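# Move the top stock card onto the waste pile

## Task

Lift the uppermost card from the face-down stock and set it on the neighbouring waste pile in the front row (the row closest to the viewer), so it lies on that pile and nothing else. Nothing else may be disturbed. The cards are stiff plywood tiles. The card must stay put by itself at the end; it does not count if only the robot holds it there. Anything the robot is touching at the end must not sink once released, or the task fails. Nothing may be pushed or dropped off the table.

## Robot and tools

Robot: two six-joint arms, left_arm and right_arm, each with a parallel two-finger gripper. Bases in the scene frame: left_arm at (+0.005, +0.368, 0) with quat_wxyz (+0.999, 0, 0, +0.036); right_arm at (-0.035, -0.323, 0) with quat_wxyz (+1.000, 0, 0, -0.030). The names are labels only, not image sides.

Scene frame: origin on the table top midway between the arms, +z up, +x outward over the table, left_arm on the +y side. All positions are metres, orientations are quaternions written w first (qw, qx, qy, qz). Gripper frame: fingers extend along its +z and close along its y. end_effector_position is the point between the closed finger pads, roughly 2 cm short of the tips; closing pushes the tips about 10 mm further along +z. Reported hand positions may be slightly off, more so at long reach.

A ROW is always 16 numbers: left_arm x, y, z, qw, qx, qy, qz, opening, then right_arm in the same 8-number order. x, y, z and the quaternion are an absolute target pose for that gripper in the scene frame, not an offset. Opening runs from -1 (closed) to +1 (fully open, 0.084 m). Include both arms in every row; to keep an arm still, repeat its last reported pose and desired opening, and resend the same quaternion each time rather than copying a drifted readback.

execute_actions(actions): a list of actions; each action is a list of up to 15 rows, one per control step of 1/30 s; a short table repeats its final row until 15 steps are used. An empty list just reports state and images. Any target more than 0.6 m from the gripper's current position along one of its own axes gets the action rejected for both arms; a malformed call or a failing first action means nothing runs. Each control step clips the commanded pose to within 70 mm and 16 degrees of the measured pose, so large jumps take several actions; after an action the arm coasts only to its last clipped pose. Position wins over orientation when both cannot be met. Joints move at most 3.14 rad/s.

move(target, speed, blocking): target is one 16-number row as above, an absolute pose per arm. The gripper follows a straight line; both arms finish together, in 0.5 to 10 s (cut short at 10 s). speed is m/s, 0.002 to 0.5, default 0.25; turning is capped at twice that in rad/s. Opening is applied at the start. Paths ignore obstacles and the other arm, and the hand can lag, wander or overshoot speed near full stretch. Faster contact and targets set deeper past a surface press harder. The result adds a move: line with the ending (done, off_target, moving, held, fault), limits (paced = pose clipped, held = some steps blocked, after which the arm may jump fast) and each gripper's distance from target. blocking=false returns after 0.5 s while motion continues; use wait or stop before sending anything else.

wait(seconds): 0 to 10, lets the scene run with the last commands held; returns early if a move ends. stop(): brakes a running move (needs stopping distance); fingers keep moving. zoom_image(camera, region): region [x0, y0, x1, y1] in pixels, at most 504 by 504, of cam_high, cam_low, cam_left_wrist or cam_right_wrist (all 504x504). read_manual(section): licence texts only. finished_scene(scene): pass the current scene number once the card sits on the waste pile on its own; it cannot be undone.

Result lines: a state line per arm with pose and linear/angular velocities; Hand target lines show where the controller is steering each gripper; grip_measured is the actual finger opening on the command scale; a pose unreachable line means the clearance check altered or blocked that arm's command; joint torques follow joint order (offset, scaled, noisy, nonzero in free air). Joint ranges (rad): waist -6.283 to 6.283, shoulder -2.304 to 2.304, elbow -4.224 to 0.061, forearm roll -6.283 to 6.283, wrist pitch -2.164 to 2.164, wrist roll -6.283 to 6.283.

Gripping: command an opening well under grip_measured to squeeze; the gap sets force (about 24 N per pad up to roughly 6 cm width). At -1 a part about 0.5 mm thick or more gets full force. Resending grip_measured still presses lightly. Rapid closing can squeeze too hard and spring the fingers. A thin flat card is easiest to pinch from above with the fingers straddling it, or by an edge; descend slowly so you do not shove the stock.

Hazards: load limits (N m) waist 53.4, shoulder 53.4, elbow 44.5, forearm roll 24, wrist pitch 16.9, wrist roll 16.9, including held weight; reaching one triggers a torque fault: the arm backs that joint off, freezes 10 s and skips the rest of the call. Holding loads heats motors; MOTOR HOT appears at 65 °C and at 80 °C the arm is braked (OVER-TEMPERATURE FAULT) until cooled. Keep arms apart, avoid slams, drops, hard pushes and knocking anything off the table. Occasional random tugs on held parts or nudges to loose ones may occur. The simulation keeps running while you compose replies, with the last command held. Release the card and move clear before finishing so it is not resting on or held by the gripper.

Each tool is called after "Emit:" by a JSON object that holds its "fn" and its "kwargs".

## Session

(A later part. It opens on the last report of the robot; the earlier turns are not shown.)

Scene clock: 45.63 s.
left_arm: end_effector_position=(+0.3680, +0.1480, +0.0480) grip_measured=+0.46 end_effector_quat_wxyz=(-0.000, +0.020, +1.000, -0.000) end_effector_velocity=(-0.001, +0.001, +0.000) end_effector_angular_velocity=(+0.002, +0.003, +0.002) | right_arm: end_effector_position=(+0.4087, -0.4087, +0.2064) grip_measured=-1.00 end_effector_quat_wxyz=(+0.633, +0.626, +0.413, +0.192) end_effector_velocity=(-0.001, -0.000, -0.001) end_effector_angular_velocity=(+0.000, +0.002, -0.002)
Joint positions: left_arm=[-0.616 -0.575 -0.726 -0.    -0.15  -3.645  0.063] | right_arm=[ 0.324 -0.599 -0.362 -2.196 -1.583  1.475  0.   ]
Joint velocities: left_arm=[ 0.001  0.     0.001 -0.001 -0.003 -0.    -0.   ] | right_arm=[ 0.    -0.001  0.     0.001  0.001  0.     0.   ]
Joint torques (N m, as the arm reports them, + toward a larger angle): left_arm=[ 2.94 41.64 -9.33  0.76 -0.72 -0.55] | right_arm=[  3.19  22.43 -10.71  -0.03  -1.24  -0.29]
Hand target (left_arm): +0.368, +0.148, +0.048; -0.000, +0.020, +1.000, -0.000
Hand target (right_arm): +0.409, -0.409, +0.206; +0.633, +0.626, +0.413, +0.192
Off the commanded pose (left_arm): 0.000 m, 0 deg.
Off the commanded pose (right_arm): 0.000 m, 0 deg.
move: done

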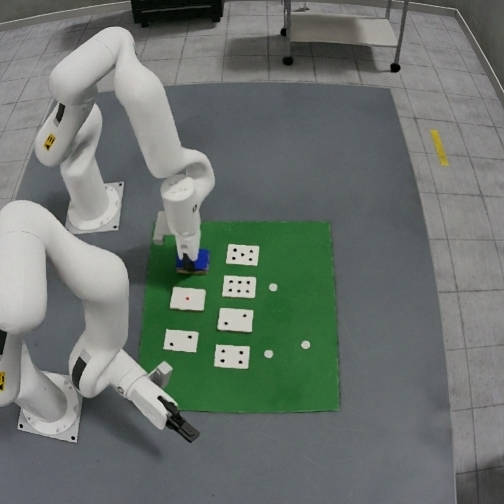

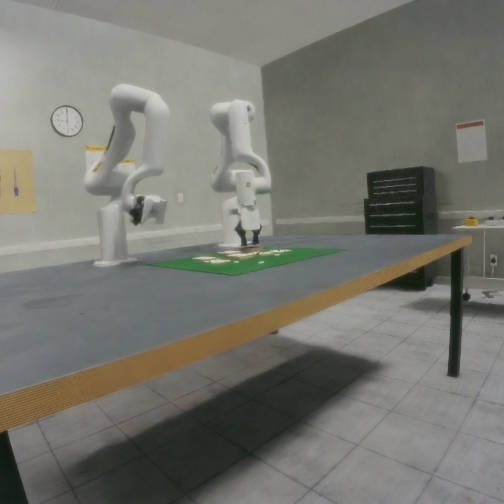

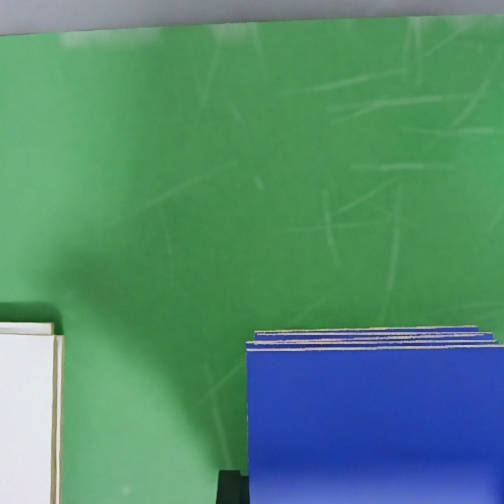

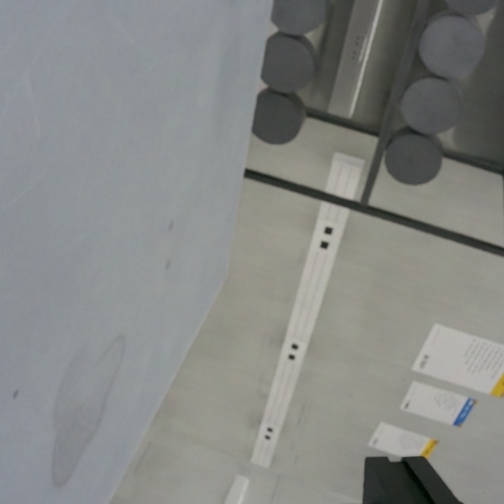

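Emit:
{"fn": "move", "kwargs": {"target": [0.366,0.030,0.048,0,0.0,1,0,0.25, 0.4087,-0.4087,0.2064,0.633,0.626,0.413,0.192,-1], "speed": 0.12}}

Scene clock: 47.43 s.
left_arm: end_effector_position=(+0.3660, +0.0299, +0.0482) grip_measured=+0.46 end_effector_quat_wxyz=(-0.000, -0.000, +1.000, -0.000) end_effector_velocity=(-0.019, +0.009, -0.002) end_effector_angular_velocity=(+0.041, +0.043, -0.006) | right_arm: end_effector_position=(+0.4087, -0.4087, +0.2064) grip_measured=-1.00 end_effector_quat_wxyz=(+0.633, +0.626, +0.413, +0.192) end_effector_velocity=(+0.000, +0.001, -0.000) end_effector_angular_velocity=(+0.001, +0.001, +0.003)
Joint positions: left_arm=[-0.824 -0.675 -0.925 -0.004 -0.249 -3.889  0.063] | right_arm=[ 0.324 -0.599 -0.362 -2.196 -1.583  1.475  0.   ]
Joint velocities: left_arm=[-0.013  0.003  0.015  0.003 -0.049 -0.011  0.   ] | right_arm=[ 0.001  0.001  0.001 -0.002  0.001 -0.     0.   ]
Joint torques (N m, as the arm reports them, + toward a larger angle): left_arm=[  0.01  48.51 -12.94   1.82  -0.69  -0.38] | right_arm=[  6.42  22.06 -11.07   1.05  -1.41  -0.48]
Hand target (left_arm): +0.366, +0.030, +0.048; -0.000, +0.000, +1.000, -0.000
Hand target (right_arm): +0.409, -0.409, +0.206; +0.633, +0.626, +0.413, +0.192
Off the commanded pose (left_arm): 0.000 m, 0 deg.
Off the commanded pose (right_arm): 0.000 m, 0 deg.
move: done

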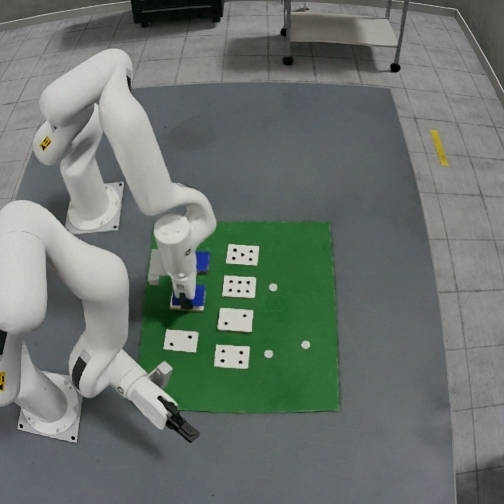

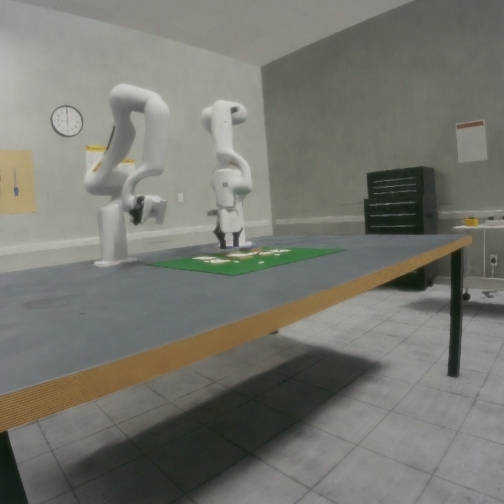

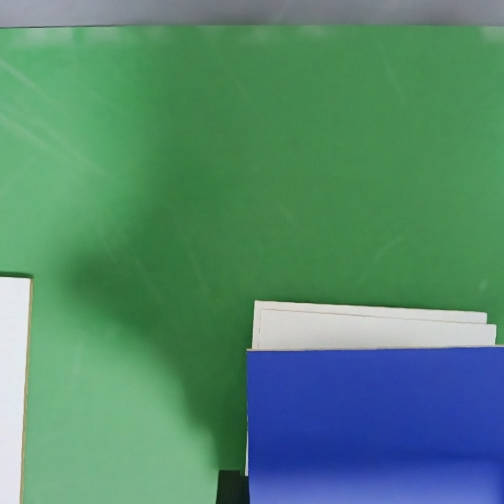

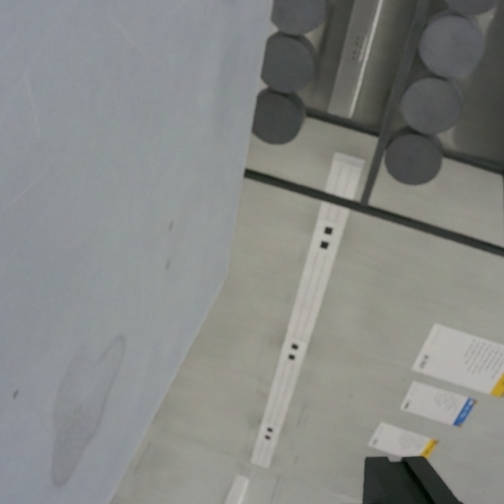

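Emit:
{"fn": "move", "kwargs": {"target": [0.360,0.0297,0.033,0,0.0375,0.9993,0,0.25, 0.4087,-0.4087,0.2064,0.633,0.626,0.413,0.192,-1], "speed": 0.025}}

Scene clock: 49.83 s.
left_arm: end_effector_position=(+0.3600, +0.0297, +0.0330) grip_measured=+0.46 end_effector_quat_wxyz=(+0.000, +0.037, +0.999, +0.000) end_effector_velocity=(+0.000, -0.000, -0.000) end_effector_angular_velocity=(-0.001, -0.000, -0.004) | right_arm: end_effector_position=(+0.4087, -0.4087, +0.2064) grip_measured=-1.00 end_effector_quat_wxyz=(+0.633, +0.626, +0.413, +0.192) end_effector_velocity=(+0.000, -0.000, +0.000) end_effector_angular_velocity=(+0.002, -0.001, -0.001)
Joint positions: left_arm=[-0.833 -0.704 -0.92   0.    -0.216 -3.828  0.063] | right_arm=[ 0.324 -0.599 -0.362 -2.196 -1.583  1.475  0.   ]
Joint velocities: left_arm=[-0.    -0.001 -0.001 -0.002  0.001  0.005 -0.   ] | right_arm=[-0.001  0.001  0.    -0.     0.001  0.001  0.   ]
Joint torques (N m, as the arm reports them, + toward a larger angle): left_arm=[  0.21  49.83 -10.73   2.25  -0.77  -0.53] | right_arm=[  5.06  20.7  -10.93   1.42  -1.31  -0.36]
Hand target (left_arm): +0.360, +0.030, +0.033; +0.000, +0.037, +0.999, +0.000
Hand target (right_arm): +0.409, -0.409, +0.206; +0.633, +0.626, +0.413, +0.192
Off the commanded pose (left_arm): 0.000 m, 0 deg.
Off the commanded pose (right_arm): 0.000 m, 0 deg.
move: done

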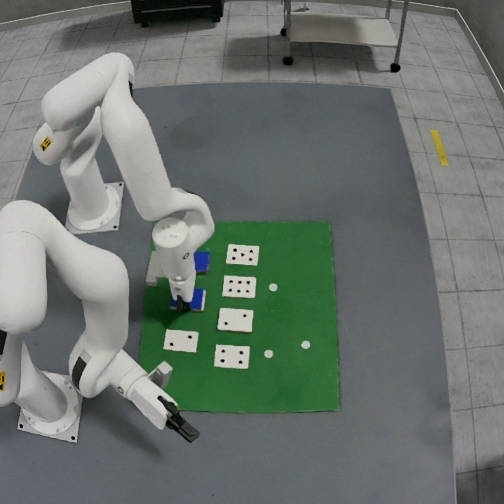

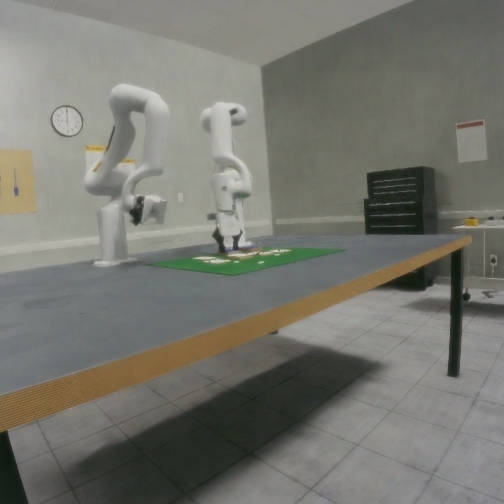

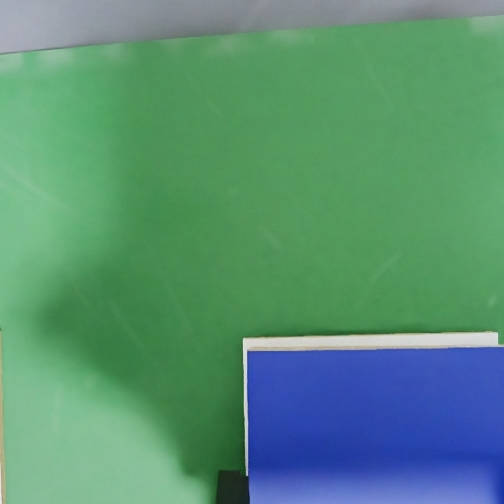

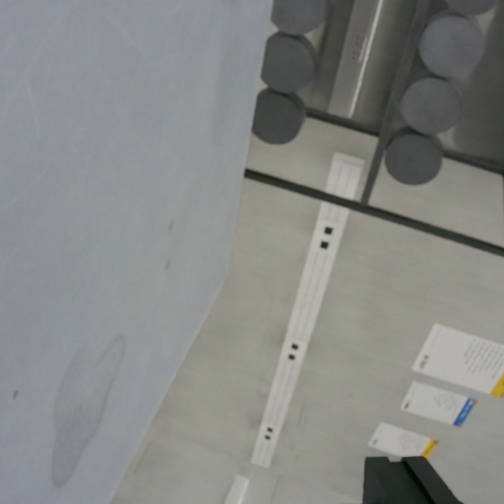

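Emit:
{"fn": "move", "kwargs": {"target": [0.360,0.0297,0.0302,0,0.0375,0.9993,0,0.25, 0.4087,-0.4087,0.2064,0.633,0.626,0.413,0.192,-1], "speed": 0.005}}

Scene clock: 50.73 s.
left_arm: end_effector_position=(+0.3600, +0.0297, +0.0303) grip_measured=+0.46 end_effector_quat_wxyz=(-0.000, +0.037, +0.999, +0.000) end_effector_velocity=(+0.001, -0.000, +0.000) end_effector_angular_velocity=(-0.001, -0.001, +0.000) | right_arm: end_effector_position=(+0.4087, -0.4087, +0.2064) grip_measured=-1.00 end_effector_quat_wxyz=(+0.633, +0.626, +0.413, +0.192) end_effector_velocity=(+0.000, +0.000, +0.000) end_effector_angular_velocity=(+0.000, -0.002, +0.000)
Joint positions: left_arm=[-0.833 -0.71  -0.921  0.    -0.211 -3.827  0.063] | right_arm=[ 0.324 -0.599 -0.362 -2.196 -1.583  1.475  0.   ]
Joint velocities: left_arm=[ 0.     0.    -0.001  0.    -0.     0.     0.   ] | right_arm=[-0.     0.    -0.001 -0.001 -0.001  0.     0.   ]
Joint torques (N m, as the arm reports them, + toward a larger angle): left_arm=[  0.44  49.1  -10.56   1.19  -0.32  -0.47] | right_arm=[  1.65  23.88 -10.7    0.76  -1.45  -0.32]
Hand target (left_arm): +0.360, +0.030, +0.030; +0.000, +0.037, +0.999, +0.000
Hand target (right_arm): +0.409, -0.409, +0.206; +0.633, +0.626, +0.413, +0.192
Off the commanded pose (left_arm): 0.000 m, 0 deg.
Off the commanded pose (right_arm): 0.000 m, 0 deg.
move: done

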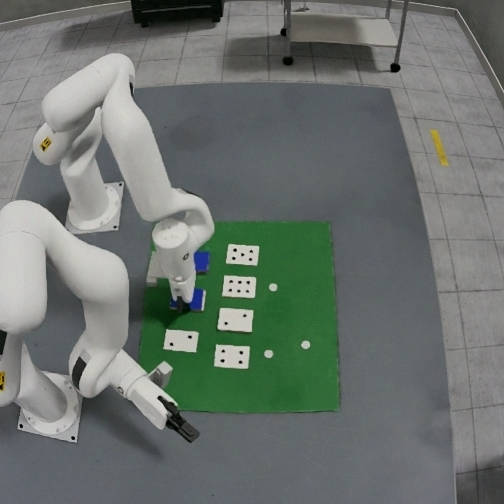

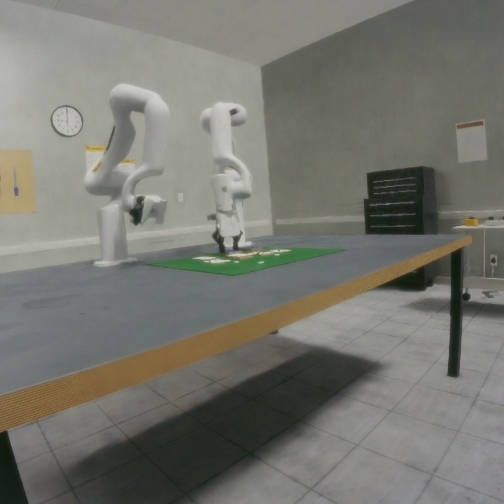

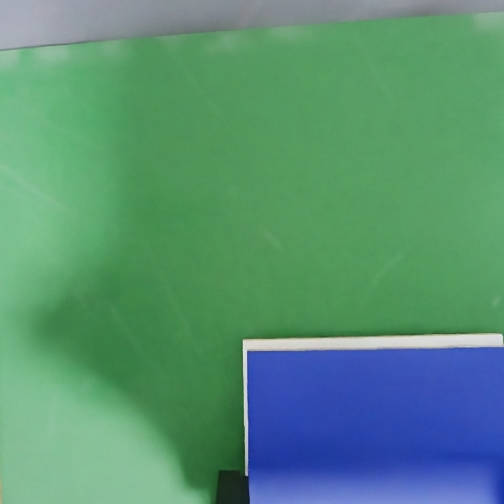

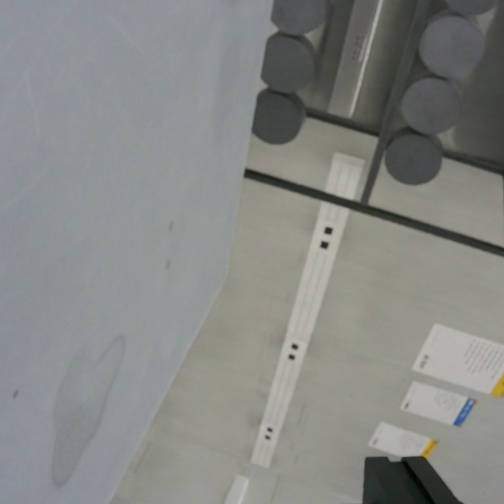

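Emit:
{"fn": "execute_actions", "kwargs": {"actions": [[[0.360,0.0297,0.030,0,0.0375,0.9993,0,0.25, 0.4087,-0.4087,0.2064,0.633,0.626,0.413,0.192,-1],[0.360,0.0297,0.0298,0,0.0375,0.9993,0,0.25, 0.4087,-0.4087,0.2064,0.633,0.626,0.413,0.192,-1],[0.360,0.0297,0.0298,0,0.0375,0.9993,0,0.25, 0.4087,-0.4087,0.2064,0.633,0.626,0.413,0.192,-1],[0.360,0.0297,0.0298,0,0.0375,0.9993,0,0.25, 0.4087,-0.4087,0.2064,0.633,0.626,0.413,0.192,-1],[0.360,0.0297,0.0298,0,0.0375,0.9993,0,0.25, 0.4087,-0.4087,0.2064,0.633,0.626,0.413,0.192,-1],[0.360,0.0297,0.0298,0,0.0375,0.9993,0,0.32, 0.4087,-0.4087,0.2064,0.633,0.626,0.413,0.192,-1],[0.360,0.0297,0.0298,0,0.0375,0.9993,0,0.38, 0.4087,-0.4087,0.2064,0.633,0.626,0.413,0.192,-1],[0.360,0.0297,0.0298,0,0.0375,0.9993,0,0.43, 0.4087,-0.4087,0.2064,0.633,0.626,0.413,0.192,-1],[0.360,0.0297,0.0298,0,0.0375,0.9993,0,0.47, 0.4087,-0.4087,0.2064,0.633,0.626,0.413,0.192,-1],[0.360,0.0297,0.0298,0,0.0375,0.9993,0,0.51, 0.4087,-0.4087,0.2064,0.633,0.626,0.413,0.192,-1],[0.360,0.0297,0.0298,0,0.0375,0.9993,0,0.55, 0.4087,-0.4087,0.2064,0.633,0.626,0.413,0.192,-1],[0.360,0.0297,0.0298,0,0.0375,0.9993,0,0.6, 0.4087,-0.4087,0.2064,0.633,0.626,0.413,0.192,-1],[0.360,0.0297,0.0298,0,0.0375,0.9993,0,0.66, 0.4087,-0.4087,0.2064,0.633,0.626,0.413,0.192,-1],[0.360,0.0297,0.0298,0,0.0375,0.9993,0,0.73, 0.4087,-0.4087,0.2064,0.633,0.626,0.413,0.192,-1],[0.360,0.0297,0.0298,0,0.0375,0.9993,0,0.8, 0.4087,-0.4087,0.2064,0.633,0.626,0.413,0.192,-1]]]}}

Emit:
{"fn": "move", "kwargs": {"target": [0.41,0.06,0.15,0,0.0375,0.9993,0,0.8, 0.4087,-0.4087,0.2064,0.633,0.626,0.413,0.192,-1], "speed": 0.2}}

Scene clock: 51.67 s.
left_arm: end_effector_position=(+0.3599, +0.0297, +0.0294) grip_measured=+0.69 end_effector_quat_wxyz=(+0.000, +0.038, +0.999, -0.000) end_effector_velocity=(+0.001, -0.002, +0.002) end_effector_angular_velocity=(-0.003, -0.003, -0.001) | right_arm: end_effector_position=(+0.4087, -0.4087, +0.2064) grip_measured=-1.00 end_effector_quat_wxyz=(+0.633, +0.626, +0.413, +0.192) end_effector_velocity=(+0.000, -0.000, +0.000) end_effector_angular_velocity=(+0.000, -0.001, -0.000)
Joint positions: left_arm=[-0.833 -0.711 -0.921  0.    -0.209 -3.827  0.073] | right_arm=[ 0.324 -0.599 -0.362 -2.196 -1.583  1.475  0.   ]
Joint velocities: left_arm=[-0.001  0.004 -0.002  0.    -0.001  0.     0.075] | right_arm=[-0.    -0.001 -0.001  0.    -0.     0.001  0.   ]
Joint torques (N m, as the arm reports them, + toward a larger angle): left_arm=[  1.29  47.06 -10.69   1.55  -0.42  -0.33] | right_arm=[  3.63  22.51 -11.56   0.42  -1.38  -0.18]
Hand target (left_arm): +0.360, +0.030, +0.030; +0.000, +0.037, +0.999, -0.000
Hand target (right_arm): +0.409, -0.409, +0.206; +0.633, +0.626, +0.413, +0.192
Off the commanded pose (left_arm): 0.000 m, 0 deg.
Off the commanded pose (right_arm): 0.000 m, 0 deg.

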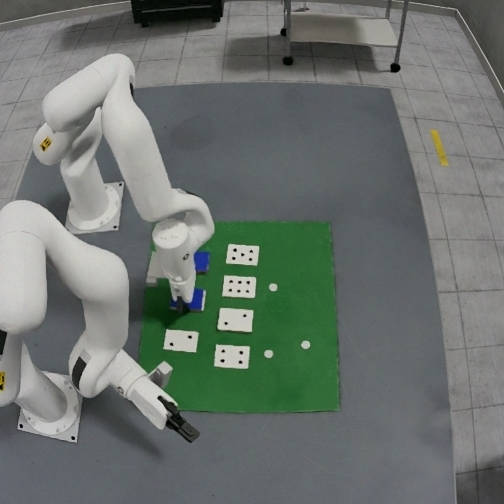

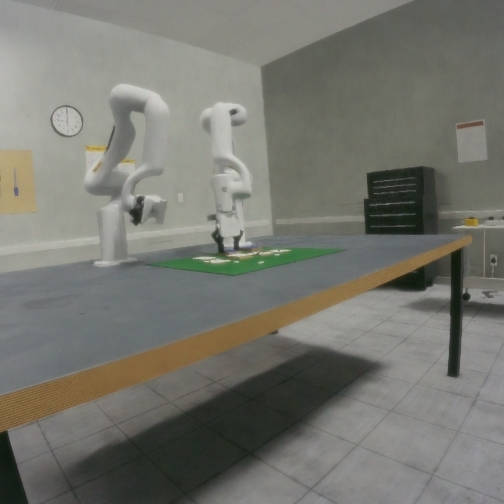

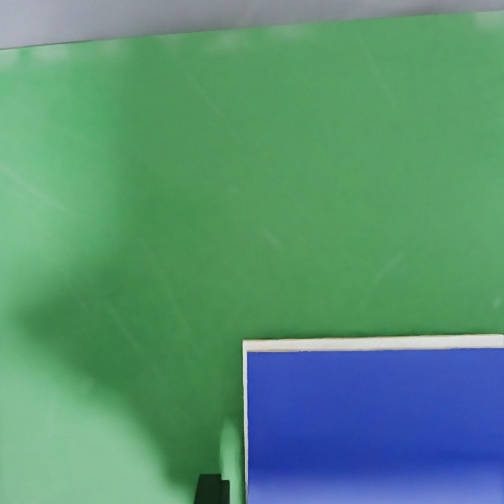

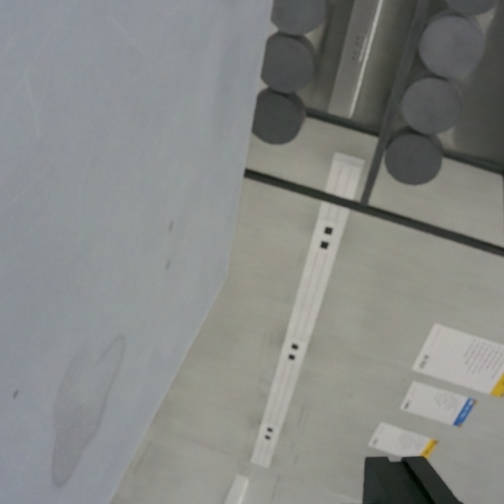

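Scene clock: 52.77 s.
left_arm: end_effector_position=(+0.4095, +0.0604, +0.1499) grip_measured=+0.80 end_effector_quat_wxyz=(-0.000, +0.038, +0.999, +0.000) end_effector_velocity=(+0.002, -0.000, +0.002) end_effector_angular_velocity=(-0.002, -0.003, -0.000) | right_arm: end_effector_position=(+0.4087, -0.4087, +0.2064) grip_measured=-1.00 end_effector_quat_wxyz=(+0.633, +0.626, +0.413, +0.192) end_effector_velocity=(-0.000, +0.000, -0.000) end_effector_angular_velocity=(-0.000, +0.000, +0.001)
Joint positions: left_arm=[-0.722 -0.489 -0.953  0.    -0.465 -3.715  0.077] | right_arm=[ 0.324 -0.599 -0.362 -2.196 -1.583  1.475  0.   ]
Joint velocities: left_arm=[ 0.002  0.003 -0.003  0.    -0.002  0.002  0.   ] | right_arm=[ 0.    -0.001  0.001 -0.001 -0.001  0.001  0.   ]
Joint torques (N m, as the arm reports them, + toward a larger angle): left_arm=[  2.1   44.4  -14.33   1.64  -0.31  -0.6 ] | right_arm=[  1.78  21.34 -11.3    0.03  -1.55  -0.25]
Hand target (left_arm): +0.410, +0.060, +0.150; +0.000, +0.038, +0.999, -0.000
Hand target (right_arm): +0.409, -0.409, +0.206; +0.633, +0.626, +0.413, +0.192
Off the commanded pose (left_arm): 0.001 m, 0 deg.
Off the commanded pose (right_arm): 0.000 m, 0 deg.
move: done

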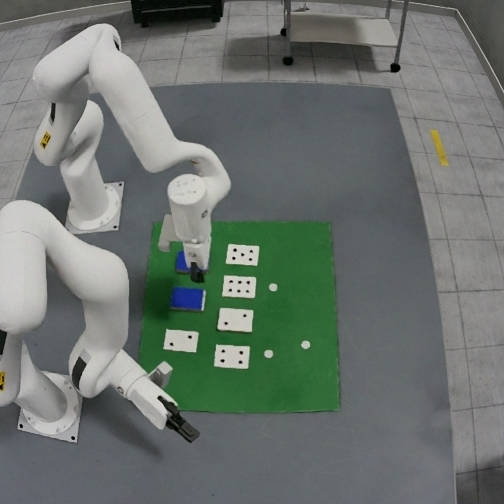

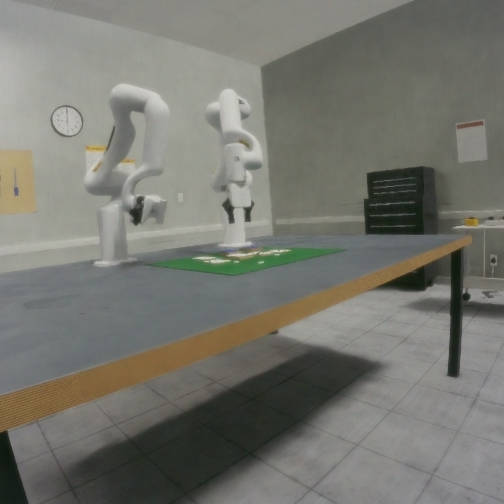

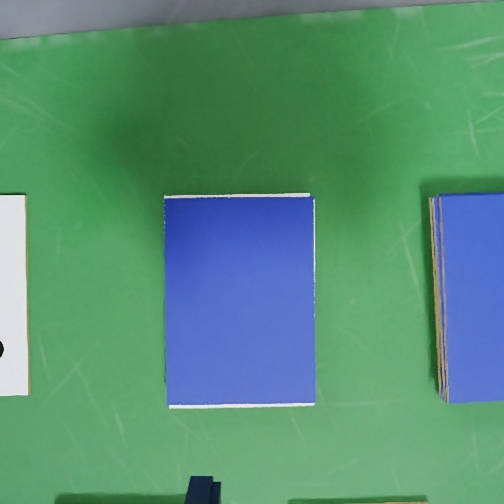

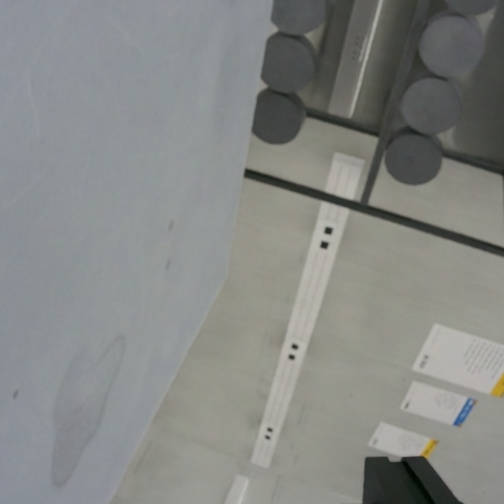

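Emit:
{"fn": "finished_scene", "kwargs": {"scene": 2}}

The scene is finished: the task was done.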